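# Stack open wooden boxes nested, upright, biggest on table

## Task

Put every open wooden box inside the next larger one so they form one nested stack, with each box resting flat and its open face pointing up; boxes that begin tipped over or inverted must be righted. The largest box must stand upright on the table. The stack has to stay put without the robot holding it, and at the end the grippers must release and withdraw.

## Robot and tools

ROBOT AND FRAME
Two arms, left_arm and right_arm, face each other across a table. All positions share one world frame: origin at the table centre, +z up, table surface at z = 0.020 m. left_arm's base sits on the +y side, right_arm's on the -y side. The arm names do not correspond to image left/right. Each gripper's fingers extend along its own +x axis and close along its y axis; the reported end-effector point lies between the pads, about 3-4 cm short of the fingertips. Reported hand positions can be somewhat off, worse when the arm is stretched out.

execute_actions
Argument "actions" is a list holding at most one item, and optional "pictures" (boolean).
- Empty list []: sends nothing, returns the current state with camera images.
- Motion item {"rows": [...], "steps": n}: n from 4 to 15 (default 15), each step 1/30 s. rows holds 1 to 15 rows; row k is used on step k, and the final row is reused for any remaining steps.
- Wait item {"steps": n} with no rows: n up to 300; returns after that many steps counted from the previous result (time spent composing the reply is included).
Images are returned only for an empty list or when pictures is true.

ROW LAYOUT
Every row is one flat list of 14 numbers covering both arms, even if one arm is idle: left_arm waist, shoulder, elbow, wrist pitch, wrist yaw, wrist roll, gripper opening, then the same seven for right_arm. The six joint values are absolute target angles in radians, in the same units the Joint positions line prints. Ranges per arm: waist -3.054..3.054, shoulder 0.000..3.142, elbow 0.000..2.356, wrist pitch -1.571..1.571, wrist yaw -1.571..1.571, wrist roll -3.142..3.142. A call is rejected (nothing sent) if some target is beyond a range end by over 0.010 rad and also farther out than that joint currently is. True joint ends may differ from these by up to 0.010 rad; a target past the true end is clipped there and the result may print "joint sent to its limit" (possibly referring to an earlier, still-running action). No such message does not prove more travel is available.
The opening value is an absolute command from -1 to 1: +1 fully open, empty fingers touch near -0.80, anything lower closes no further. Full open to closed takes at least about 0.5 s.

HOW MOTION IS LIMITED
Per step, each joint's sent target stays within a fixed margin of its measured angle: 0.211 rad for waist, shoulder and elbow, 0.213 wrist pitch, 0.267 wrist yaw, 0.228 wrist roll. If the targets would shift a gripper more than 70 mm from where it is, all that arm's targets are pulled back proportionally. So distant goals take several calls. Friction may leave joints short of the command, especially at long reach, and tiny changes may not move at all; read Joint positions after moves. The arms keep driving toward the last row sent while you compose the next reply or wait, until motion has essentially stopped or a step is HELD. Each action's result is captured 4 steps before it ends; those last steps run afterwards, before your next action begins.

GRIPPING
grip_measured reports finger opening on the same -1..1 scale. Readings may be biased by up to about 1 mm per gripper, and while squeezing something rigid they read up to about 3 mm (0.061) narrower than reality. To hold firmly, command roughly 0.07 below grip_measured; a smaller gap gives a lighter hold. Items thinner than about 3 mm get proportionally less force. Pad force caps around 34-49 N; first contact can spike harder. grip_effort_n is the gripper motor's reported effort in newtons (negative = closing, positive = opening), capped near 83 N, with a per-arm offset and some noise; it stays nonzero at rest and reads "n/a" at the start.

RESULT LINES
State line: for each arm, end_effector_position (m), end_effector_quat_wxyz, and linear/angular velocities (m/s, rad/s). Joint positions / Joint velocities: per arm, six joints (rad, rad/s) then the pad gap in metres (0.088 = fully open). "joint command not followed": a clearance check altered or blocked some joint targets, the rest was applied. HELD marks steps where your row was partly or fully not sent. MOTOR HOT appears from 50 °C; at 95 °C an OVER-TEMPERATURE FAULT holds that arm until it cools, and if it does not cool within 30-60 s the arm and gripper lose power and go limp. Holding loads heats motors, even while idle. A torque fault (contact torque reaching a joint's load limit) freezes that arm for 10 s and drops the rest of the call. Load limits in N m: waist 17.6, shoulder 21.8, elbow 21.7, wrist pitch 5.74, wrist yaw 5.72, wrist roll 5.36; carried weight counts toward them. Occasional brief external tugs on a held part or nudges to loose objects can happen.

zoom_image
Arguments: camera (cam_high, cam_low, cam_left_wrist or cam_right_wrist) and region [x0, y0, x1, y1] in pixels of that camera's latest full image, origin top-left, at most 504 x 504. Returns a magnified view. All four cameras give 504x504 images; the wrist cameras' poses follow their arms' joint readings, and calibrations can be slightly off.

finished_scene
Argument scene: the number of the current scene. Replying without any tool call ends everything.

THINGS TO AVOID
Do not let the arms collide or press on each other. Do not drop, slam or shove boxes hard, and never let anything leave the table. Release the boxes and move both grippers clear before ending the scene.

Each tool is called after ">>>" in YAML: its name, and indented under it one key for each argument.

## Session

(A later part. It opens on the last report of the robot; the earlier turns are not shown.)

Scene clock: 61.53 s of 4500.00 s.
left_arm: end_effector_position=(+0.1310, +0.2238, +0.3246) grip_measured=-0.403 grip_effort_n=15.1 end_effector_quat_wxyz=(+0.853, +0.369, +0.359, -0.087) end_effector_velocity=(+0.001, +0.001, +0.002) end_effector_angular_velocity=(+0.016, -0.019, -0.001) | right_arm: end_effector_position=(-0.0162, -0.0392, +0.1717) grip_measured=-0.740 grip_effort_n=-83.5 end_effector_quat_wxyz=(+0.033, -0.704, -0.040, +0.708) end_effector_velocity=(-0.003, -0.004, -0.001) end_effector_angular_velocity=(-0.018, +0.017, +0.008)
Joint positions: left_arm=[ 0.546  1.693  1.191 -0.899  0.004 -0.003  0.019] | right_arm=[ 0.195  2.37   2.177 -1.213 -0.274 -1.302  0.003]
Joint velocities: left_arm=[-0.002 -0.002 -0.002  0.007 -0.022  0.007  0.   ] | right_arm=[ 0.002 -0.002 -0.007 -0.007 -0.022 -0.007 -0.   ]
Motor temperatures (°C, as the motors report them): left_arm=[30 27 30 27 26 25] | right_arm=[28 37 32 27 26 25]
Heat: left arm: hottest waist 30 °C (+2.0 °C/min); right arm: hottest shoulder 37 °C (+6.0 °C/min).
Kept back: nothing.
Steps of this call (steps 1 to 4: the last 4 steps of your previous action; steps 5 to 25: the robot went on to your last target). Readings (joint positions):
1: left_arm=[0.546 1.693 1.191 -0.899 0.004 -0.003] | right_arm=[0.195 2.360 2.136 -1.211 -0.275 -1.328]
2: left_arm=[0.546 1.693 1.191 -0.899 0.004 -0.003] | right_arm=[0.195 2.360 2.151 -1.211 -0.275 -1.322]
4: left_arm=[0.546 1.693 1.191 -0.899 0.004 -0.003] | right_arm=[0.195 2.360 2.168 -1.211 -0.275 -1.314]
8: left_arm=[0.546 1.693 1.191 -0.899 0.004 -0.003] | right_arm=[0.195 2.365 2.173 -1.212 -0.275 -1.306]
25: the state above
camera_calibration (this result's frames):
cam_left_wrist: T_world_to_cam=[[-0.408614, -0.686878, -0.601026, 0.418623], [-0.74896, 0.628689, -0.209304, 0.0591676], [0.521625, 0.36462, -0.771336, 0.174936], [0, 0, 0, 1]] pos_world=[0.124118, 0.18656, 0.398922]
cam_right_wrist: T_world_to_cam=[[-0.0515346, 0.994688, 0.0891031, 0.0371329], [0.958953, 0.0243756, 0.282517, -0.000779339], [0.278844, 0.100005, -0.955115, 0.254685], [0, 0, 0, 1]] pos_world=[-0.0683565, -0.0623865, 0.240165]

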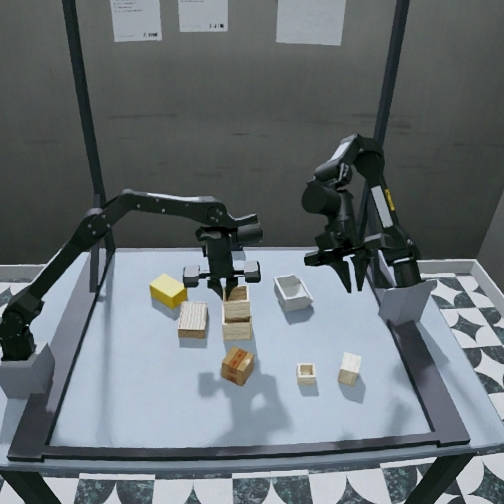

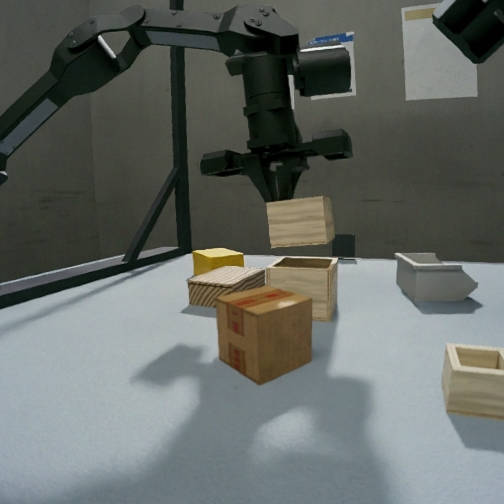

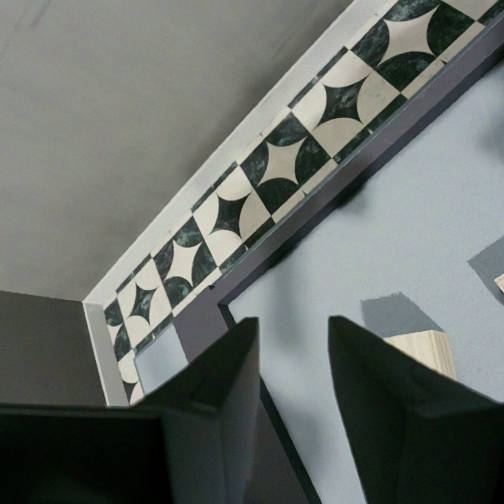

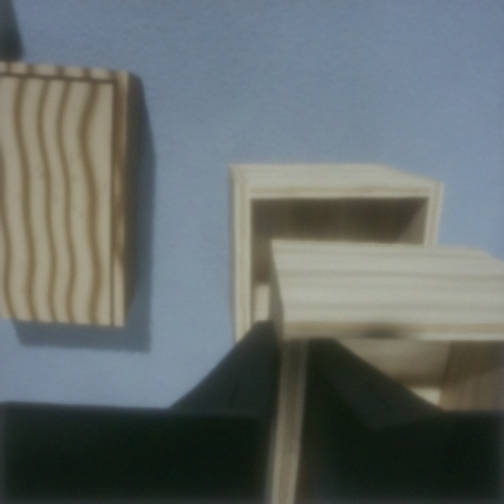

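>>> execute_actions:
  actions:
    - {"rows":[[0.55,1.7,1.2,-0.9,0.0,0,-0.4,0.232,2.385,2.175,-1.215,-0.27,-1.275,-0.9]],"steps":15}
  pictures: true

Scene clock: 62.53 s of 4500.00 s.
left_arm: end_effector_position=(+0.1310, +0.2238, +0.3246) grip_measured=-0.403 grip_effort_n=15.1 end_effector_quat_wxyz=(+0.853, +0.369, +0.359, -0.087) end_effector_velocity=(-0.002, +0.001, -0.002) end_effector_angular_velocity=(+0.006, +0.001, +0.007) | right_arm: end_effector_position=(-0.0326, -0.0454, +0.1664) grip_measured=-0.740 grip_effort_n=-83.5 end_effector_quat_wxyz=(+0.024, -0.704, -0.040, +0.709) end_effector_velocity=(+0.001, -0.005, +0.003) end_effector_angular_velocity=(-0.017, +0.002, +0.001)
Joint positions: left_arm=[ 0.546  1.693  1.191 -0.899  0.004 -0.003  0.019] | right_arm=[ 0.232  2.37   2.177 -1.213 -0.272 -1.279  0.003]
Joint velocities: left_arm=[-0.007 -0.002 -0.002 -0.007 -0.007 -0.007 -0.   ] | right_arm=[-0.002 -0.007 -0.002 -0.022 -0.007 -0.007 -0.   ]
Motor temperatures (°C, as the motors report them): left_arm=[30 27 31 27 26 25] | right_arm=[28 37 32 27 26 25]
Heat: left arm: hottest elbow 31 °C (+3.0 °C/min); right arm: hottest shoulder 37 °C (+6.0 °C/min).
Steps of this call (steps 1 to 15: the robot went on to your last target; steps 16 to 19: nothing new was sent; steps 20 to 30: the first 11 steps of this action). Readings (joint positions):
20: left_arm=[0.546 1.693 1.191 -0.899 0.004 -0.003] | right_arm=[0.195 2.370 2.177 -1.213 -0.273 -1.299]
21: left_arm=[0.546 1.693 1.191 -0.899 0.004 -0.003] | right_arm=[0.198 2.370 2.177 -1.213 -0.272 -1.294]
23: left_arm=[0.546 1.693 1.191 -0.899 0.004 -0.003] | right_arm=[0.208 2.370 2.177 -1.213 -0.272 -1.287]
27: left_arm=[0.546 1.693 1.191 -0.899 0.004 -0.003] | right_arm=[0.228 2.370 2.177 -1.213 -0.272 -1.281]
30: the state above
camera_calibration (this result's frames):
cam_left_wrist: T_world_to_cam=[[-0.408614, -0.686878, -0.601026, 0.418623], [-0.74896, 0.628689, -0.209304, 0.0591676], [0.521625, 0.36462, -0.771336, 0.174936], [0, 0, 0, 1]] pos_world=[0.124118, 0.18656, 0.398922]
cam_right_wrist: T_world_to_cam=[[-0.0637381, 0.994904, 0.0781278, 0.044347], [0.958516, 0.0392366, 0.282324, 0.0173174], [0.27782, 0.0928816, -0.956132, 0.254658], [0, 0, 0, 1]] pos_world=[-0.0845216, -0.0684536, 0.235133]

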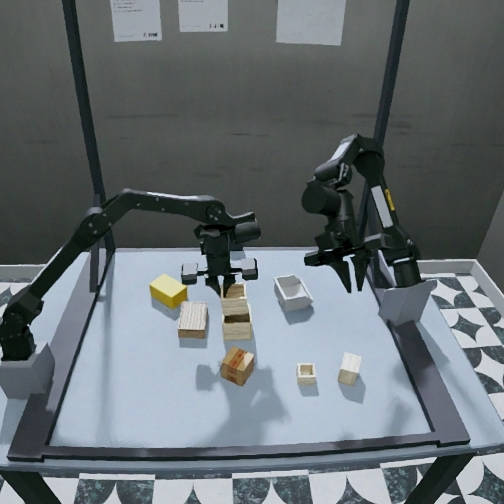

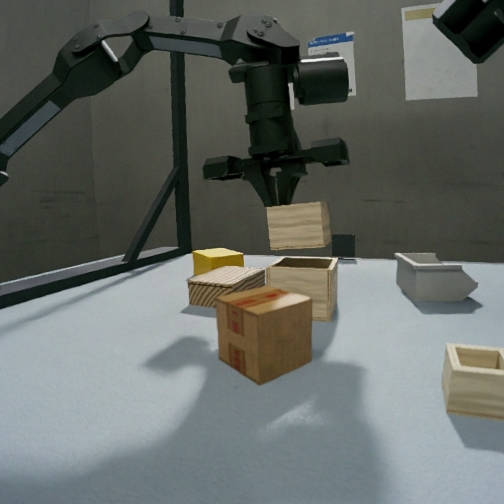

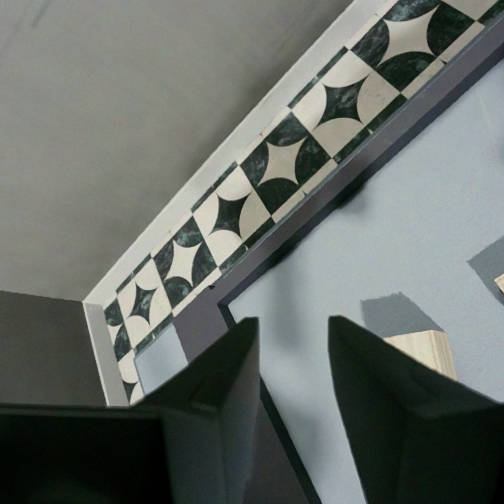

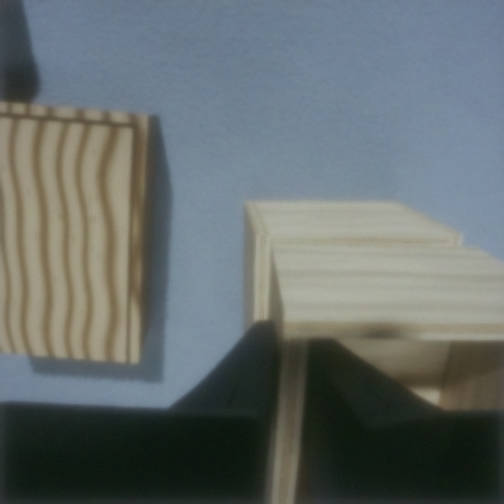

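>>> execute_actions:
  actions:
    - {"rows":[[0.55,1.7,1.2,-0.9,0.0,0,-0.4,0.228,2.385,2.15,-1.19,-0.27,-1.275,-0.9],[0.55,1.7,1.2,-0.9,0.0,0,-0.4,0.228,2.385,2.15,-1.19,-0.27,-1.275,-0.9],[0.55,1.7,1.2,-0.9,0.0,0,-0.4,0.228,2.385,2.15,-1.19,-0.27,-1.275,-0.9],[0.55,1.7,1.2,-0.9,0.0,0,-0.4,0.228,2.385,2.15,-1.19,-0.27,-1.275,-0.9],[0.55,1.7,1.2,-0.9,0.0,0,-0.4,0.228,2.39,2.13,-1.165,-0.27,-1.275,-0.9]],"steps":15}
  pictures: true

Scene clock: 63.07 s of 4500.00 s.
left_arm: end_effector_position=(+0.1310, +0.2238, +0.3246) grip_measured=-0.403 grip_effort_n=15.1 end_effector_quat_wxyz=(+0.853, +0.369, +0.359, -0.087) end_effector_velocity=(-0.000, +0.003, -0.003) end_effector_angular_velocity=(+0.007, +0.007, +0.016) | right_arm: end_effector_position=(-0.0295, -0.0428, +0.1575) grip_measured=-0.740 grip_effort_n=-83.5 end_effector_quat_wxyz=(+0.027, -0.704, -0.042, +0.709) end_effector_velocity=(+0.009, -0.003, -0.024) end_effector_angular_velocity=(-0.043, +0.009, -0.010)
Joint positions: left_arm=[ 0.546  1.693  1.191 -0.899  0.004 -0.003  0.019] | right_arm=[ 0.23   2.375  2.147 -1.174 -0.272 -1.277  0.003]
Joint velocities: left_arm=[-0.002  0.002 -0.007 -0.007 -0.007 -0.007  0.   ] | right_arm=[-0.007  0.027 -0.051  0.037 -0.022 -0.007 -0.   ]
Motor temperatures (°C, as the motors report them): left_arm=[30 27 31 27 26 25] | right_arm=[28 37 32 27 26 25]
Heat: left arm: hottest elbow 31 °C (+3.0 °C/min); right arm: hottest shoulder 37 °C (+6.1 °C/min).
Steps of this call (steps 1 to 4: the last 4 steps of your previous action; step 5: the robot went on to your last target; steps 6 to 16: the first 11 steps of this action). Readings (joint positions):
6: left_arm=[0.546 1.693 1.191 -0.899 0.004 -0.003] | right_arm=[0.232 2.370 2.177 -1.213 -0.272 -1.278]
7: left_arm=[0.546 1.693 1.191 -0.899 0.004 -0.003] | right_arm=[0.232 2.370 2.175 -1.210 -0.272 -1.278]
9: left_arm=[0.546 1.693 1.191 -0.899 0.004 -0.003] | right_arm=[0.232 2.370 2.172 -1.201 -0.272 -1.277]
13: left_arm=[0.546 1.693 1.191 -0.899 0.004 -0.003] | right_arm=[0.231 2.371 2.155 -1.180 -0.272 -1.277]
16: the state above
camera_calibration (this result's frames):
cam_left_wrist: T_world_to_cam=[[-0.408614, -0.686878, -0.601026, 0.418623], [-0.74896, 0.628689, -0.209304, 0.0591676], [0.521625, 0.36462, -0.771336, 0.174936], [0, 0, 0, 1]] pos_world=[0.124118, 0.18656, 0.398922]
cam_right_wrist: T_world_to_cam=[[-0.0617158, 0.994611, 0.0833019, 0.0419621], [0.959016, 0.0359673, 0.281061, 0.0168493], [0.276551, 0.0972337, -0.956068, 0.245199], [0, 0, 0, 1]] pos_world=[-0.081379, -0.0661837, 0.226196]

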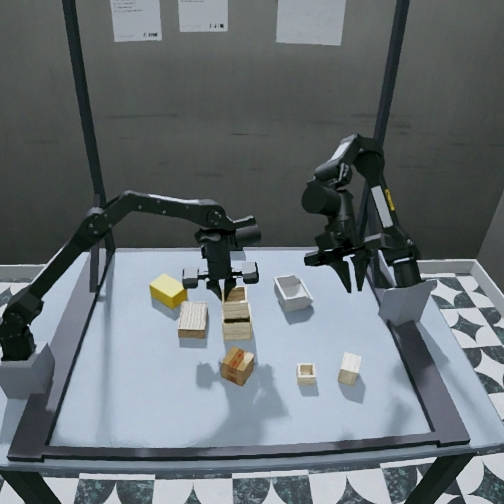

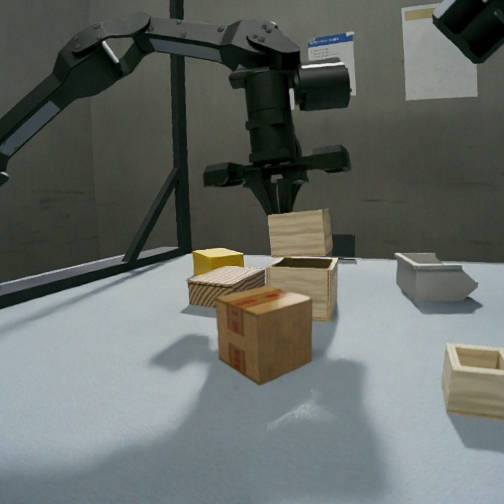

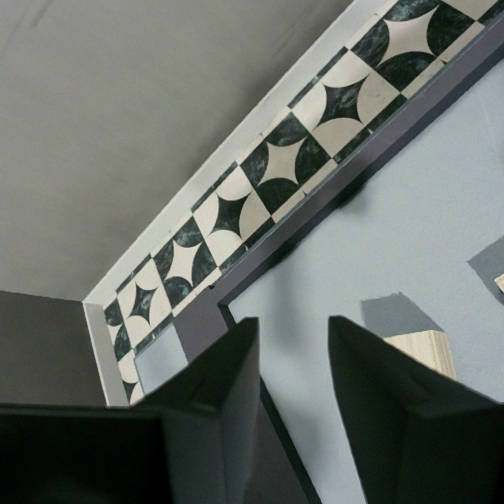

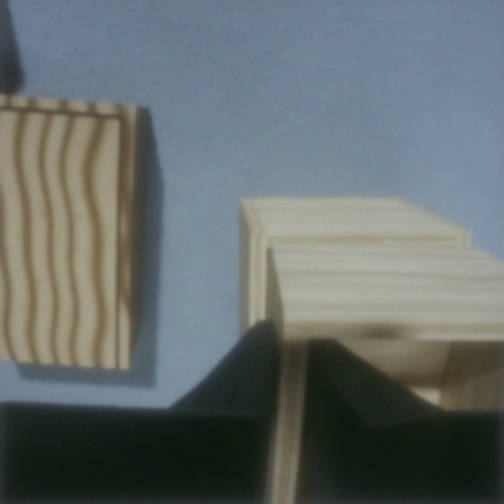

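>>> execute_actions:
  actions:
    - {"rows":[[0.55,1.7,1.2,-0.9,0.0,0,-0.4,0.235,2.395,2.125,-1.155,-0.275,-1.27,-0.9],[0.55,1.7,1.2,-0.9,0.0,0,-0.4,0.235,2.395,2.125,-1.155,-0.275,-1.27,-0.9],[0.55,1.7,1.2,-0.9,0.0,0,-0.4,0.235,2.395,2.125,-1.155,-0.275,-1.27,-0.9],[0.55,1.7,1.2,-0.9,0.0,0,-0.4,0.235,2.395,2.125,-1.155,-0.275,-1.27,-0.9],[0.55,1.7,1.2,-0.9,0.0,0,-0.4,0.24,2.405,2.105,-1.135,-0.275,-1.27,-0.9],[0.55,1.7,1.2,-0.9,0.0,0,-0.4,0.24,2.405,2.105,-1.135,-0.275,-1.27,-0.9],[0.55,1.7,1.2,-0.9,0.0,0,-0.4,0.24,2.405,2.105,-1.135,-0.275,-1.27,-0.9],[0.55,1.7,1.2,-0.9,0.0,0,-0.4,0.245,2.415,2.09,-1.115,-0.275,-1.27,-0.9]],"steps":15}

>>> execute_actions:
  actions:
    - {"steps":10}
  pictures: true

Scene clock: 63.67 s of 4500.00 s.
left_arm: end_effector_position=(+0.1310, +0.2238, +0.3246) grip_measured=-0.403 grip_effort_n=15.1 end_effector_quat_wxyz=(+0.853, +0.369, +0.359, -0.087) end_effector_velocity=(-0.002, +0.000, -0.002) end_effector_angular_velocity=(-0.005, +0.010, +0.004) | right_arm: end_effector_position=(-0.0293, -0.0399, +0.1464) grip_measured=-0.740 grip_effort_n=-83.5 end_effector_quat_wxyz=(+0.029, -0.702, -0.045, +0.711) end_effector_velocity=(-0.016, -0.006, -0.006) end_effector_angular_velocity=(-0.026, +0.074, +0.042)
Joint positions: left_arm=[ 0.546  1.693  1.191 -0.899  0.004 -0.003  0.019] | right_arm=[ 0.234  2.384  2.12  -1.127 -0.274 -1.272  0.003]
Joint velocities: left_arm=[-0.002 -0.002 -0.002 -0.007  0.007 -0.007 -0.   ] | right_arm=[ 0.012 -0.002 -0.022  0.022 -0.081 -0.022 -0.   ]
Motor temperatures (°C, as the motors report them): left_arm=[30 27 31 27 26 25] | right_arm=[28 37 32 27 26 25]
Heat: left arm: hottest elbow 31 °C (+3.0 °C/min); right arm: hottest shoulder 37 °C (+6.0 °C/min).
Steps of this call (steps 1 to 4: the last 4 steps of your previous action; steps 5 to 7: the robot went on to your last target; steps 8 to 18: the first 11 steps of this action). Readings (joint positions):
8: left_arm=[0.546 1.693 1.191 -0.899 0.004 -0.003] | right_arm=[0.230 2.376 2.143 -1.167 -0.272 -1.276]
9: left_arm=[0.546 1.693 1.191 -0.899 0.004 -0.003] | right_arm=[0.230 2.376 2.142 -1.165 -0.272 -1.275]
11: left_arm=[0.546 1.693 1.191 -0.899 0.004 -0.003] | right_arm=[0.230 2.377 2.141 -1.161 -0.272 -1.274]
15: left_arm=[0.546 1.693 1.191 -0.899 0.004 -0.003] | right_arm=[0.233 2.382 2.127 -1.144 -0.272 -1.273]
18: the state above

Scene clock: 64.00 s of 4500.00 s.
left_arm: end_effector_position=(+0.1310, +0.2238, +0.3246) grip_measured=-0.403 grip_effort_n=14.7 end_effector_quat_wxyz=(+0.853, +0.369, +0.359, -0.087) end_effector_velocity=(-0.000, +0.001, -0.000) end_effector_angular_velocity=(-0.007, -0.002, +0.021) | right_arm: end_effector_position=(-0.0294, -0.0394, +0.1454) grip_measured=-0.740 grip_effort_n=-83.5 end_effector_quat_wxyz=(+0.029, -0.701, -0.046, +0.711) end_effector_velocity=(+0.004, -0.002, -0.003) end_effector_angular_velocity=(-0.012, -0.014, +0.014)
Joint positions: left_arm=[ 0.546  1.693  1.191 -0.899  0.004 -0.003  0.019] | right_arm=[ 0.234  2.384  2.115 -1.119 -0.276 -1.272  0.003]
Joint velocities: left_arm=[-0.002  0.002  0.002 -0.007 -0.007 -0.022 -0.   ] | right_arm=[-0.002  0.002 -0.007 -0.007  0.007 -0.022 -0.   ]
Motor temperatures (°C, as the motors report them): left_arm=[30 27 31 27 26 25] | right_arm=[28 37 32 27 26 25]
Heat: left arm: hottest elbow 31 °C (+3.0 °C/min); right arm: hottest shoulder 37 °C (+6.0 °C/min).
Kept back: nothing.
Steps of this call (steps 1 to 4: the last 4 steps of your previous action; steps 5 to 10: the robot went on to your last target). Readings (joint positions):
1: left_arm=[0.546 1.693 1.191 -0.899 0.004 -0.003] | right_arm=[0.234 2.384 2.119 -1.126 -0.275 -1.272]
2: left_arm=[0.546 1.693 1.191 -0.899 0.004 -0.003] | right_arm=[0.235 2.384 2.118 -1.124 -0.276 -1.272]
4: left_arm=[0.546 1.693 1.191 -0.899 0.004 -0.003] | right_arm=[0.235 2.384 2.117 -1.122 -0.276 -1.272]
8: left_arm=[0.546 1.693 1.191 -0.899 0.004 -0.003] | right_arm=[0.234 2.384 2.115 -1.120 -0.276 -1.272]
10: the state above
camera_calibration (this result's frames):
cam_left_wrist: T_world_to_cam=[[-0.408614, -0.686878, -0.601026, 0.418623], [-0.74896, 0.628689, -0.209304, 0.0591676], [0.521625, 0.36462, -0.771336, 0.174936], [0, 0, 0, 1]] pos_world=[0.124118, 0.18656, 0.398922]
cam_right_wrist: T_world_to_cam=[[-0.0637627, 0.993633, 0.0928897, 0.0380725], [0.960996, 0.0360344, 0.274204, 0.0210868], [0.269111, 0.106751, -0.957175, 0.233532], [0, 0, 0, 1]] pos_world=[-0.0806826, -0.0635196, 0.214212]

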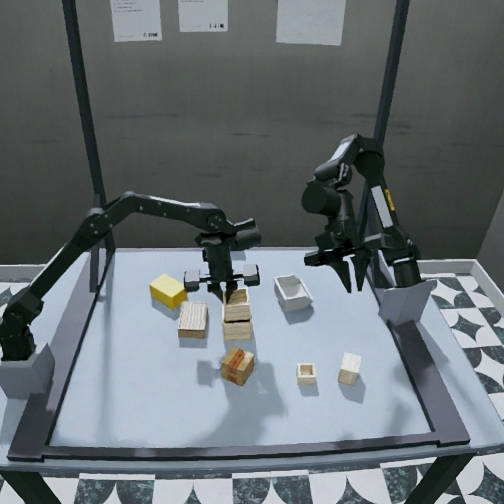

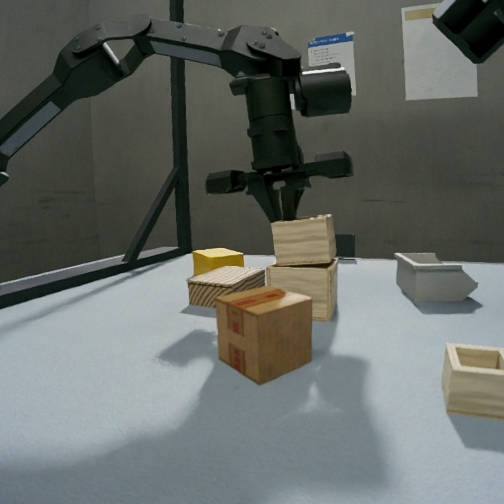

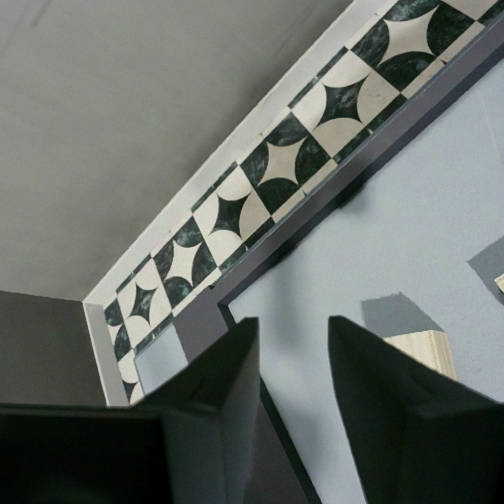

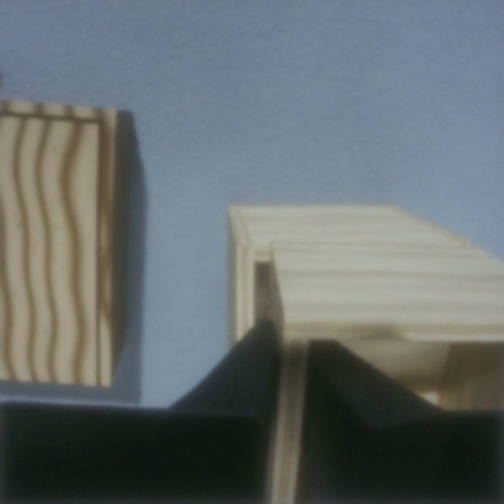

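>>> execute_actions:
  actions:
    - {"rows":[[0.55,1.7,1.2,-0.9,0.0,0,-0.4,0.234,2.37,2.125,-1.15,-0.275,-1.275,-0.9],[0.55,1.7,1.2,-0.9,0.0,0,-0.4,0.234,2.37,2.125,-1.15,-0.275,-1.275,-0.9],[0.55,1.7,1.2,-0.9,0.0,0,-0.4,0.234,2.37,2.125,-1.15,-0.275,-1.275,-0.9],[0.55,1.7,1.2,-0.9,0.0,0,-0.4,0.234,2.37,2.125,-1.15,-0.275,-1.275,-0.9],[0.55,1.7,1.2,-0.9,0.0,0,-0.4,0.216,2.37,2.115,-1.15,-0.275,-1.285,-0.9]],"steps":15}
  pictures: true

Scene clock: 64.60 s of 4500.00 s.
left_arm: end_effector_position=(+0.1310, +0.2238, +0.3246) grip_measured=-0.403 grip_effort_n=15.1 end_effector_quat_wxyz=(+0.853, +0.369, +0.359, -0.087) end_effector_velocity=(+0.001, -0.002, -0.002) end_effector_angular_velocity=(-0.019, +0.001, +0.008) | right_arm: end_effector_position=(-0.0230, -0.0422, +0.1492) grip_measured=-0.740 grip_effort_n=-83.5 end_effector_quat_wxyz=(+0.027, -0.703, -0.037, +0.710) end_effector_velocity=(+0.025, +0.007, +0.008) end_effector_angular_velocity=(+0.008, +0.004, -0.033)
Joint positions: left_arm=[ 0.546  1.693  1.191 -0.899  0.004 -0.003  0.019] | right_arm=[ 0.221  2.379  2.116 -1.146 -0.278 -1.281  0.003]
Joint velocities: left_arm=[-0.002  0.002 -0.002  0.007  0.007 -0.022 -0.   ] | right_arm=[-0.056 -0.002 -0.002 -0.007 -0.007 -0.022 -0.   ]
Motor temperatures (°C, as the motors report them): left_arm=[30 27 31 27 26 25] | right_arm=[28 37 32 27 26 25]
Heat: left arm: hottest elbow 31 °C (+3.0 °C/min); right arm: hottest shoulder 37 °C (+5.0 °C/min).
Steps of this call (steps 1 to 7: the robot went on to your last target; steps 8 to 18: the first 11 steps of this action). Readings (joint positions):
8: left_arm=[0.546 1.693 1.191 -0.899 0.004 -0.003] | right_arm=[0.234 2.383 2.115 -1.119 -0.276 -1.272]
9: left_arm=[0.546 1.693 1.191 -0.899 0.004 -0.003] | right_arm=[0.234 2.382 2.115 -1.120 -0.276 -1.272]
11: left_arm=[0.546 1.693 1.191 -0.899 0.004 -0.003] | right_arm=[0.234 2.381 2.116 -1.129 -0.276 -1.272]
15: left_arm=[0.546 1.693 1.191 -0.899 0.004 -0.003] | right_arm=[0.229 2.379 2.116 -1.143 -0.278 -1.278]
18: the state above
camera_calibration (this result's frames):
cam_left_wrist: T_world_to_cam=[[-0.408614, -0.686878, -0.601026, 0.418623], [-0.74896, 0.628689, -0.209304, 0.0591676], [0.521625, 0.36462, -0.771336, 0.174936], [0, 0, 0, 1]] pos_world=[0.124118, 0.18656, 0.398922]
cam_right_wrist: T_world_to_cam=[[-0.0543825, 0.995528, 0.077247, 0.0435611], [0.960019, 0.0308538, 0.27823, 0.013112], [0.274602, 0.0892894, -0.957403, 0.235201], [0, 0, 0, 1]] pos_world=[-0.0748055, -0.0647718, 0.218169]

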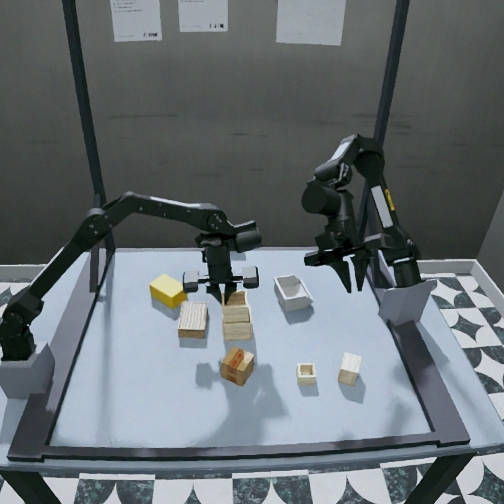

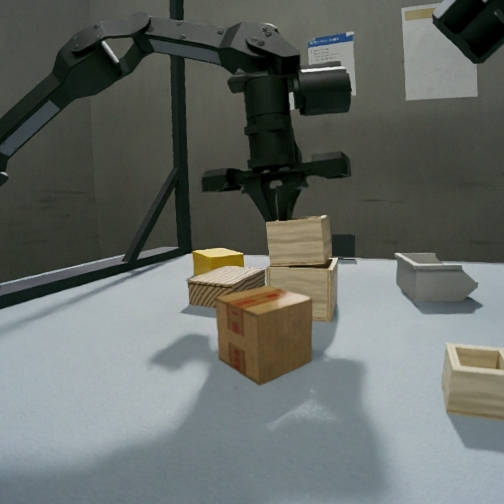

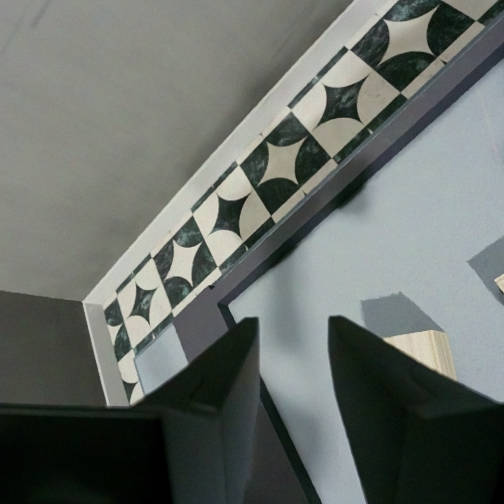

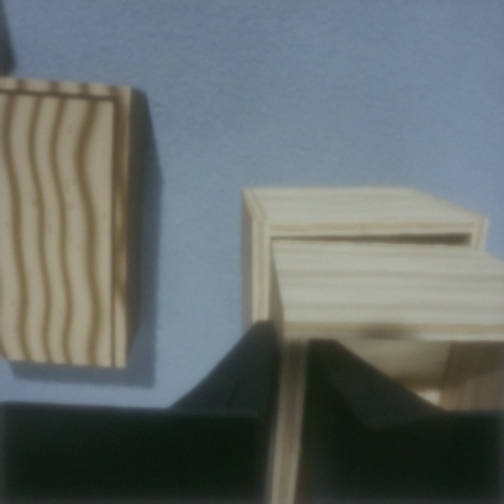

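>>> execute_actions:
  actions:
    - {"rows":[[0.55,1.7,1.2,-0.9,0.0,0,-0.4,0.222,2.39,2.105,-1.135,-0.278,-1.285,-0.9],[0.55,1.7,1.2,-0.9,0.0,0,-0.4,0.222,2.39,2.105,-1.135,-0.278,-1.285,-0.9],[0.55,1.7,1.2,-0.9,0.0,0,-0.4,0.222,2.39,2.105,-1.135,-0.278,-1.285,-0.9],[0.55,1.7,1.2,-0.9,0.0,0,-0.4,0.224,2.4,2.085,-1.115,-0.28,-1.285,-0.9],[0.55,1.7,1.2,-0.9,0.0,0,-0.4,0.224,2.4,2.085,-1.115,-0.28,-1.285,-0.9],[0.55,1.7,1.2,-0.9,0.0,0,-0.4,0.224,2.4,2.085,-1.115,-0.28,-1.285,-0.9],[0.55,1.7,1.2,-0.9,0.0,0,-0.4,0.226,2.41,2.065,-1.095,-0.28,-1.285,-0.9]],"steps":15}

>>> execute_actions:
  actions:
    - {"steps":10}
  pictures: true

Scene clock: 65.27 s of 4500.00 s.
left_arm: end_effector_position=(+0.1310, +0.2238, +0.3246) grip_measured=-0.403 grip_effort_n=15.1 end_effector_quat_wxyz=(+0.853, +0.369, +0.359, -0.087) end_effector_velocity=(-0.004, +0.004, -0.001) end_effector_angular_velocity=(+0.007, +0.007, +0.016) | right_arm: end_effector_position=(-0.0217, -0.0382, +0.1442) grip_measured=-0.740 grip_effort_n=-83.5 end_effector_quat_wxyz=(+0.031, -0.700, -0.045, +0.712) end_effector_velocity=(-0.006, +0.018, -0.039) end_effector_angular_velocity=(+0.061, +0.026, +0.051)
Joint positions: left_arm=[ 0.546  1.693  1.191 -0.899  0.004 -0.003  0.019] | right_arm=[ 0.219  2.38   2.094 -1.104 -0.279 -1.283  0.003]
Joint velocities: left_arm=[-0.002 -0.007 -0.002 -0.022 -0.007 -0.007 -0.   ] | right_arm=[ 0.022  0.042 -0.081  0.198 -0.007 -0.007 -0.   ]
Motor temperatures (°C, as the motors report them): left_arm=[30 27 31 27 26 25] | right_arm=[28 37 32 27 26 25]
Heat: left arm: hottest elbow 31 °C (+3.0 °C/min); right arm: hottest shoulder 37 °C (+5.1 °C/min).
Steps of this call (steps 1 to 4: the last 4 steps of your previous action; steps 5 to 9: the robot went on to your last target; steps 10 to 20: the first 11 steps of this action). Readings (joint positions):
10: left_arm=[0.546 1.693 1.191 -0.899 0.004 -0.003] | right_arm=[0.217 2.379 2.116 -1.148 -0.278 -1.283]
11: left_arm=[0.546 1.693 1.191 -0.899 0.004 -0.003] | right_arm=[0.217 2.379 2.116 -1.148 -0.278 -1.283]
13: left_arm=[0.546 1.693 1.191 -0.899 0.004 -0.003] | right_arm=[0.217 2.379 2.115 -1.141 -0.278 -1.283]
17: left_arm=[0.546 1.693 1.191 -0.899 0.004 -0.003] | right_arm=[0.219 2.380 2.102 -1.121 -0.278 -1.283]
20: the state above

Scene clock: 65.60 s of 4500.00 s.
left_arm: end_effector_position=(+0.1310, +0.2238, +0.3246) grip_measured=-0.403 grip_effort_n=15.1 end_effector_quat_wxyz=(+0.853, +0.369, +0.359, -0.087) end_effector_velocity=(-0.003, +0.001, -0.002) end_effector_angular_velocity=(-0.015, +0.008, +0.014) | right_arm: end_effector_position=(-0.0212, -0.0383, +0.1399) grip_measured=-0.740 grip_effort_n=-83.5 end_effector_quat_wxyz=(+0.029, -0.701, -0.044, +0.712) end_effector_velocity=(+0.000, -0.002, +0.001) end_effector_angular_velocity=(-0.008, +0.004, +0.004)
Joint positions: left_arm=[ 0.546  1.693  1.191 -0.899  0.004 -0.003  0.019] | right_arm=[ 0.221  2.385  2.087 -1.095 -0.28  -1.284  0.003]
Joint velocities: left_arm=[-0.002 -0.007 -0.007 -0.007  0.007 -0.022  0.   ] | right_arm=[-0.002 -0.002 -0.002 -0.007 -0.007 -0.007 -0.   ]
Motor temperatures (°C, as the motors report them): left_arm=[30 27 31 27 26 25] | right_arm=[28 37 32 27 26 25]
Heat: left arm: hottest elbow 31 °C (+3.0 °C/min); right arm: hottest shoulder 37 °C (+5.0 °C/min).
Kept back: nothing.
Steps of this call (steps 1 to 4: the last 4 steps of your previous action; steps 5 to 10: the robot went on to your last target). Readings (joint positions):
1: left_arm=[0.546 1.693 1.191 -0.899 0.004 -0.003] | right_arm=[0.221 2.383 2.091 -1.101 -0.280 -1.284]
2: left_arm=[0.546 1.693 1.191 -0.899 0.004 -0.003] | right_arm=[0.221 2.385 2.088 -1.100 -0.280 -1.284]
4: left_arm=[0.546 1.693 1.191 -0.899 0.004 -0.003] | right_arm=[0.221 2.385 2.088 -1.098 -0.280 -1.284]
8: left_arm=[0.546 1.693 1.191 -0.899 0.004 -0.003] | right_arm=[0.221 2.385 2.087 -1.096 -0.280 -1.284]
10: the state above
camera_calibration (this result's frames):
cam_left_wrist: T_world_to_cam=[[-0.408614, -0.686878, -0.601026, 0.418623], [-0.74896, 0.628689, -0.209304, 0.0591676], [0.521625, 0.36462, -0.771336, 0.174936], [0, 0, 0, 1]] pos_world=[0.124118, 0.18656, 0.398922]
cam_right_wrist: T_world_to_cam=[[-0.0615314, 0.993936, 0.0911299, 0.0383289], [0.96128, 0.0344417, 0.273412, 0.0147685], [0.268616, 0.104425, -0.95757, 0.22591], [0, 0, 0, 1]] pos_world=[-0.0725213, -0.0621958, 0.208794]

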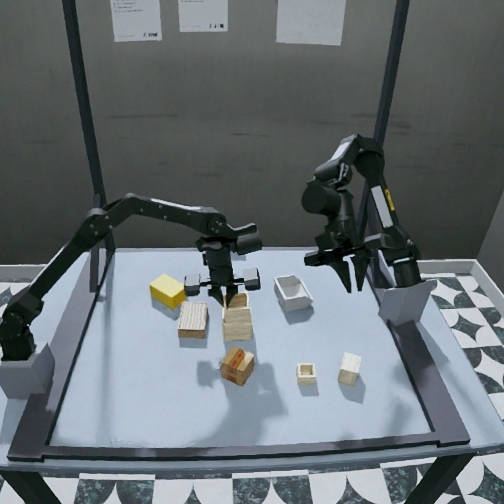

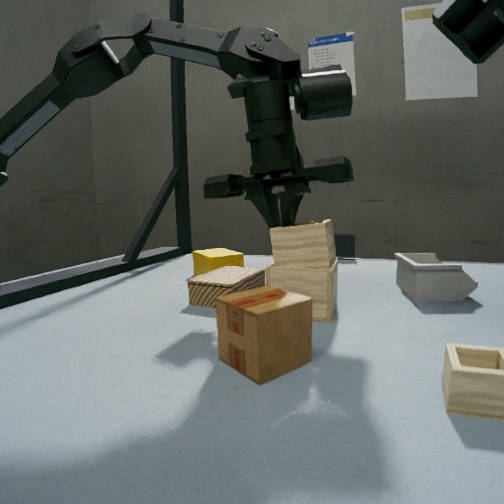

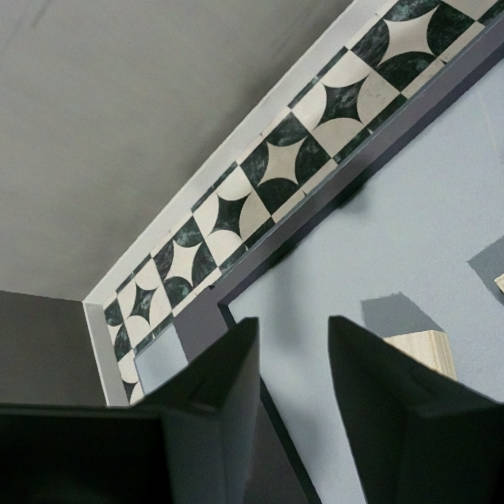

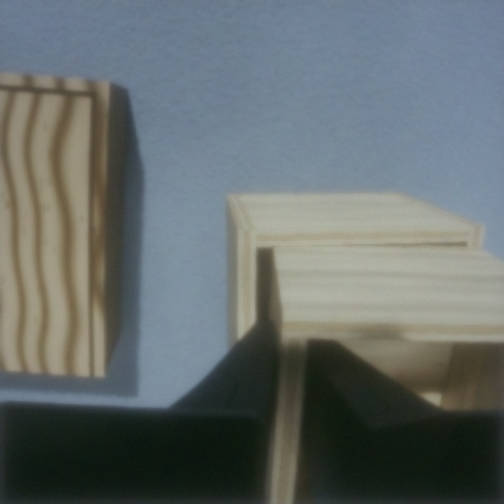

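>>> execute_actions:
  actions:
    - {"rows":[[0.55,1.7,1.2,-0.9,0.0,0,-0.4,0.224,2.385,2.087,-1.105,-0.28,-1.285,-0.9],[0.55,1.7,1.2,-0.9,0.0,0,-0.4,0.224,2.385,2.087,-1.11,-0.28,-1.285,-0.9],[0.55,1.7,1.2,-0.9,0.0,0,-0.4,0.224,2.385,2.087,-1.118,-0.28,-1.285,-0.9],[0.55,1.7,1.2,-0.9,0.0,0,-0.4,0.224,2.385,2.087,-1.118,-0.28,-1.285,-0.9],[0.55,1.7,1.2,-0.9,0.0,0,-0.4,0.224,2.385,2.087,-1.118,-0.28,-1.285,-0.9],[0.55,1.7,1.2,-0.9,0.0,0,-0.4,0.226,2.41,2.075,-1.118,-0.28,-1.285,-0.9],[0.55,1.7,1.2,-0.9,0.0,0,-0.4,0.226,2.41,2.075,-1.118,-0.28,-1.285,-0.9],[0.55,1.7,1.2,-0.9,0.0,0,-0.4,0.226,2.41,2.075,-1.118,-0.28,-1.285,-0.9],[0.55,1.7,1.2,-0.9,0.0,0,-0.4,0.228,2.425,2.065,-1.118,-0.28,-1.285,-0.9]],"steps":15}

>>> execute_actions:
  actions:
    - {"steps":10}
  pictures: true

Scene clock: 66.30 s of 4500.00 s.
left_arm: end_effector_position=(+0.1310, +0.2238, +0.3246) grip_measured=-0.403 grip_effort_n=15.1 end_effector_quat_wxyz=(+0.853, +0.369, +0.359, -0.087) end_effector_velocity=(+0.001, +0.001, +0.002) end_effector_angular_velocity=(+0.005, -0.021, +0.009) | right_arm: end_effector_position=(-0.0208, -0.0404, +0.1396) grip_measured=-0.740 grip_effort_n=-83.5 end_effector_quat_wxyz=(+0.027, -0.702, -0.040, +0.711) end_effector_velocity=(+0.003, -0.005, -0.005) end_effector_angular_velocity=(-0.028, -0.016, -0.000)
Joint positions: left_arm=[ 0.546  1.693  1.191 -0.899  0.004 -0.003  0.019] | right_arm=[ 0.221  2.385  2.087 -1.105 -0.28  -1.285  0.003]
Joint velocities: left_arm=[-0.002 -0.002 -0.002  0.007 -0.022 -0.007 -0.   ] | right_arm=[ 0.002  0.007 -0.002 -0.022  0.007 -0.007  0.   ]
Motor temperatures (°C, as the motors report them): left_arm=[30 27 31 27 27 25] | right_arm=[28 37 32 27 26 25]
Heat: left arm: hottest elbow 31 °C (+3.0 °C/min); right arm: hottest shoulder 37 °C (+5.1 °C/min).
Steps of this call (steps 1 to 10: the robot went on to your last target; steps 11 to 21: the first 11 steps of this action). Readings (joint positions):
11: left_arm=[0.546 1.693 1.191 -0.899 0.004 -0.003] | right_arm=[0.221 2.385 2.087 -1.095 -0.280 -1.284]
12: left_arm=[0.546 1.693 1.191 -0.899 0.004 -0.003] | right_arm=[0.221 2.385 2.087 -1.095 -0.280 -1.284]
14: left_arm=[0.546 1.693 1.191 -0.899 0.004 -0.003] | right_arm=[0.221 2.385 2.087 -1.099 -0.280 -1.284]
18: left_arm=[0.546 1.693 1.191 -0.899 0.004 -0.003] | right_arm=[0.221 2.385 2.087 -1.103 -0.280 -1.285]
21: the state above

Scene clock: 66.63 s of 4500.00 s.
left_arm: end_effector_position=(+0.1310, +0.2238, +0.3247) grip_measured=-0.403 grip_effort_n=15.1 end_effector_quat_wxyz=(+0.853, +0.369, +0.359, -0.086) end_effector_velocity=(-0.003, +0.004, -0.002) end_effector_angular_velocity=(-0.001, +0.009, +0.029) | right_arm: end_effector_position=(-0.0204, -0.0406, +0.1387) grip_measured=-0.740 grip_effort_n=-83.5 end_effector_quat_wxyz=(+0.026, -0.702, -0.039, +0.711) end_effector_velocity=(+0.000, -0.002, +0.001) end_effector_angular_velocity=(-0.008, +0.004, +0.004)
Joint positions: left_arm=[ 0.546  1.693  1.191 -0.899  0.004 -0.003  0.019] | right_arm=[ 0.221  2.387  2.087 -1.106 -0.28  -1.285  0.003]
Joint velocities: left_arm=[-0.002 -0.002 -0.002 -0.022 -0.007 -0.022 -0.   ] | right_arm=[-0.002 -0.002 -0.002 -0.007 -0.007 -0.007 -0.   ]
Motor temperatures (°C, as the motors report them): left_arm=[30 27 31 27 27 25] | right_arm=[28 37 32 27 26 25]
Heat: left arm: hottest elbow 31 °C (+3.0 °C/min); right arm: hottest shoulder 37 °C (+5.0 °C/min).
Kept back: nothing.
Steps of this call (steps 1 to 4: the last 4 steps of your previous action; steps 5 to 10: the robot went on to your last target). Readings (joint positions):
1: left_arm=[0.546 1.693 1.191 -0.899 0.004 -0.003] | right_arm=[0.221 2.386 2.087 -1.105 -0.280 -1.285]
2: left_arm=[0.546 1.693 1.191 -0.899 0.004 -0.003] | right_arm=[0.221 2.386 2.087 -1.106 -0.280 -1.285]
4: left_arm=[0.546 1.693 1.191 -0.899 0.004 -0.003] | right_arm=[0.221 2.387 2.087 -1.106 -0.280 -1.285]
8: left_arm=[0.546 1.693 1.191 -0.899 0.004 -0.003] | right_arm=[0.221 2.387 2.087 -1.106 -0.280 -1.285]
10: the state above
camera_calibration (this result's frames):
cam_left_wrist: T_world_to_cam=[[-0.408332, -0.686826, -0.601278, 0.418713], [-0.749017, 0.628599, -0.209371, 0.059216], [0.521764, 0.364874, -0.771122, 0.174789], [0, 0, 0, 1]] pos_world=[0.124129, 0.186584, 0.398945]
cam_right_wrist: T_world_to_cam=[[-0.0593156, 0.995085, 0.0792975, 0.0424864], [0.96044, 0.0352363, 0.27625, 0.0140105], [0.272098, 0.0925463, -0.957809, 0.224458], [0, 0, 0, 1]] pos_world=[-0.0720108, -0.063544, 0.207749]

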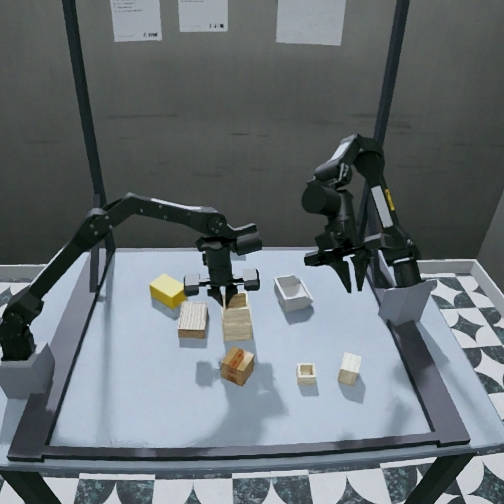

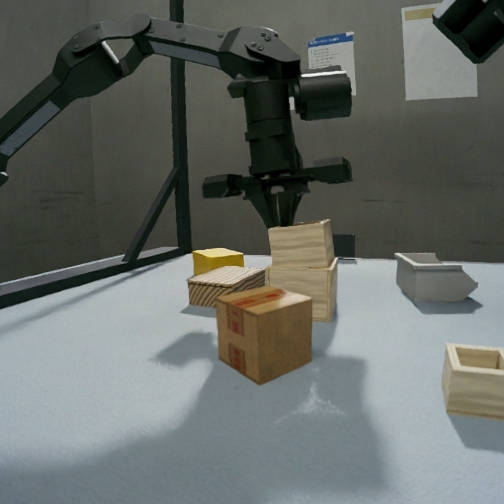

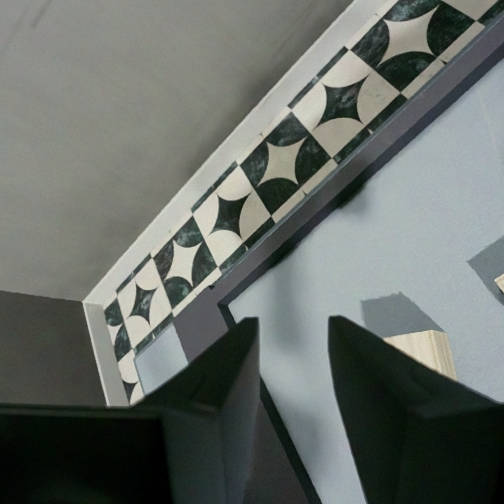

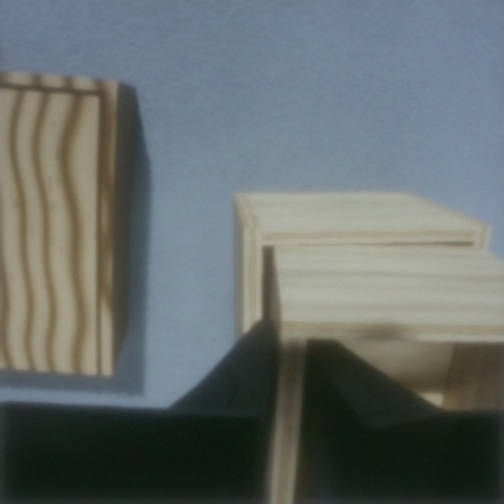

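>>> execute_actions:
  actions:
    - {"rows":[[0.55,1.7,1.2,-0.9,0.0,0,-0.4,0.221,2.36,2.087,-1.106,-0.28,-1.285,-0.9],[0.55,1.7,1.2,-0.9,0.0,0,-0.4,0.221,2.36,2.087,-1.106,-0.28,-1.285,-0.9],[0.55,1.7,1.2,-0.9,0.0,0,-0.4,0.221,2.36,2.087,-1.106,-0.28,-1.285,-0.9],[0.55,1.7,1.2,-0.9,0.0,0,-0.4,0.221,2.36,2.087,-1.106,-0.28,-1.285,-0.9],[0.55,1.7,1.2,-0.9,0.0,0,-0.4,0.221,2.36,2.087,-1.106,-0.28,-1.285,-0.9],[0.55,1.7,1.2,-0.9,0.0,0,-0.4,0.221,2.36,2.087,-1.12,-0.28,-1.285,-0.9],[0.55,1.7,1.2,-0.9,0.0,0,-0.4,0.221,2.36,2.087,-1.135,-0.28,-1.285,-0.9]],"steps":15}

>>> execute_actions:
  actions:
    - {"steps":10}
  pictures: true

Scene clock: 67.23 s of 4500.00 s.
left_arm: end_effector_position=(+0.1310, +0.2238, +0.3247) grip_measured=-0.403 grip_effort_n=15.1 end_effector_quat_wxyz=(+0.853, +0.369, +0.359, -0.086) end_effector_velocity=(-0.001, +0.003, +0.000) end_effector_angular_velocity=(+0.000, -0.001, +0.014) | right_arm: end_effector_position=(-0.0208, -0.0441, +0.1432) grip_measured=-0.740 grip_effort_n=-83.5 end_effector_quat_wxyz=(+0.024, -0.703, -0.036, +0.710) end_effector_velocity=(-0.000, -0.004, +0.005) end_effector_angular_velocity=(-0.013, +0.004, -0.013)
Joint positions: left_arm=[ 0.546  1.693  1.191 -0.899  0.004 -0.003  0.019] | right_arm=[ 0.221  2.377  2.087 -1.125 -0.28  -1.285  0.003]
Joint velocities: left_arm=[ 0.002 -0.002 -0.002 -0.007 -0.007 -0.007 -0.   ] | right_arm=[-0.002 -0.012 -0.002 -0.022 -0.007  0.007 -0.   ]
Motor temperatures (°C, as the motors report them): left_arm=[30 27 31 27 27 25] | right_arm=[28 38 32 27 26 25]
Heat: left arm: hottest elbow 31 °C (+3.0 °C/min); right arm: hottest shoulder 38 °C (+6.1 °C/min).
Steps of this call (steps 1 to 7: the robot went on to your last target; steps 8 to 18: the first 11 steps of this action). Readings (joint positions):
8: left_arm=[0.546 1.693 1.191 -0.899 0.004 -0.003] | right_arm=[0.221 2.386 2.087 -1.106 -0.280 -1.285]
9: left_arm=[0.546 1.693 1.191 -0.899 0.004 -0.003] | right_arm=[0.221 2.384 2.087 -1.106 -0.280 -1.285]
11: left_arm=[0.546 1.693 1.191 -0.899 0.004 -0.003] | right_arm=[0.221 2.380 2.087 -1.106 -0.280 -1.285]
15: left_arm=[0.546 1.693 1.191 -0.899 0.004 -0.003] | right_arm=[0.221 2.378 2.087 -1.115 -0.280 -1.285]
18: the state above

Scene clock: 67.57 s of 4500.00 s.
left_arm: end_effector_position=(+0.1310, +0.2238, +0.3247) grip_measured=-0.403 grip_effort_n=15.1 end_effector_quat_wxyz=(+0.853, +0.369, +0.359, -0.086) end_effector_velocity=(-0.003, -0.001, -0.003) end_effector_angular_velocity=(-0.002, +0.011, +0.000) | right_arm: end_effector_position=(-0.0209, -0.0452, +0.1443) grip_measured=-0.740 grip_effort_n=-83.5 end_effector_quat_wxyz=(+0.023, -0.703, -0.034, +0.710) end_effector_velocity=(+0.002, +0.002, -0.001) end_effector_angular_velocity=(+0.005, -0.008, +0.020)
Joint positions: left_arm=[ 0.546  1.693  1.191 -0.899  0.004 -0.003  0.019] | right_arm=[ 0.221  2.374  2.087 -1.131 -0.28  -1.285  0.003]
Joint velocities: left_arm=[-0.007 -0.002 -0.002 -0.007  0.007 -0.007 -0.   ] | right_arm=[-0.002  0.002 -0.002  0.007  0.007 -0.022 -0.   ]
Motor temperatures (°C, as the motors report them): left_arm=[30 27 31 27 27 25] | right_arm=[29 38 32 27 26 25]
Heat: left arm: hottest elbow 31 °C (+3.0 °C/min); right arm: hottest shoulder 38 °C (+6.0 °C/min).
Kept back: nothing.
Steps of this call (steps 1 to 4: the last 4 steps of your previous action; steps 5 to 10: the robot went on to your last target). Readings (joint positions):
1: left_arm=[0.546 1.693 1.191 -0.899 0.004 -0.003] | right_arm=[0.221 2.377 2.087 -1.126 -0.280 -1.285]
2: left_arm=[0.546 1.693 1.191 -0.899 0.004 -0.003] | right_arm=[0.221 2.376 2.087 -1.128 -0.280 -1.285]
4: left_arm=[0.546 1.693 1.191 -0.899 0.004 -0.003] | right_arm=[0.221 2.376 2.087 -1.130 -0.280 -1.285]
8: left_arm=[0.546 1.693 1.191 -0.899 0.004 -0.003] | right_arm=[0.221 2.374 2.087 -1.131 -0.280 -1.285]
10: the state above
camera_calibration (this result's frames):
cam_left_wrist: T_world_to_cam=[[-0.408332, -0.686826, -0.601278, 0.418713], [-0.749017, 0.628599, -0.209371, 0.059216], [0.521764, 0.364874, -0.771122, 0.174789], [0, 0, 0, 1]] pos_world=[0.124129, 0.186584, 0.398945]
cam_right_wrist: T_world_to_cam=[[-0.0561393, 0.996086, 0.0682786, 0.0483361], [0.9597, 0.0349747, 0.278843, 0.0126461], [0.275364, 0.081181, -0.957906, 0.229917], [0, 0, 0, 1]] pos_world=[-0.0727338, -0.0672541, 0.213412]

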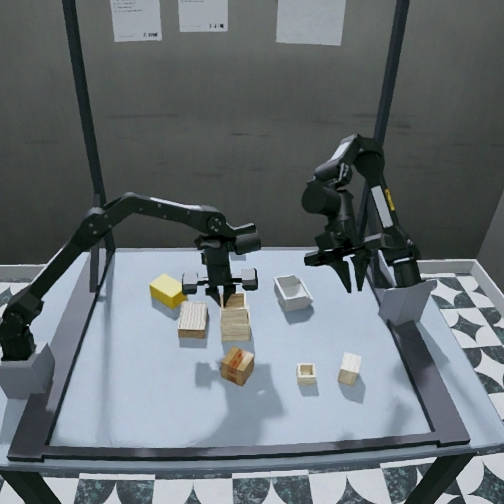

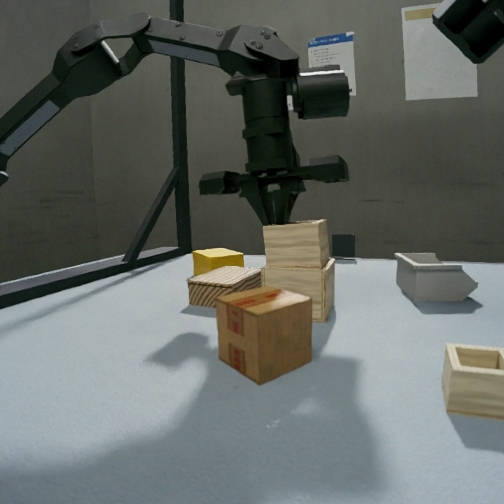

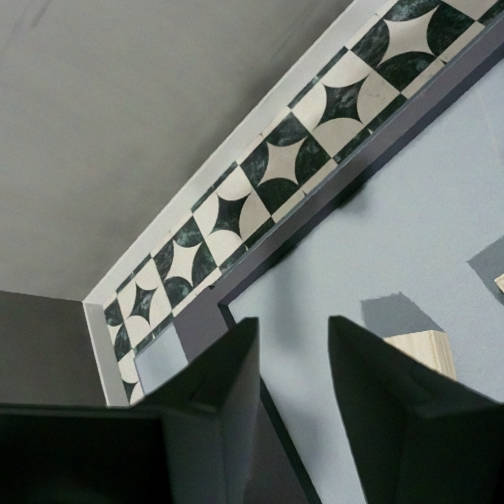

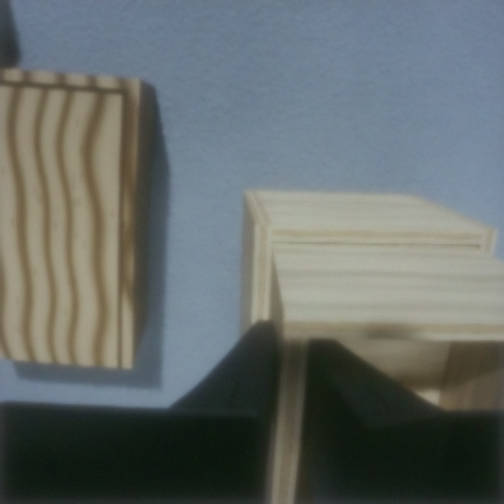

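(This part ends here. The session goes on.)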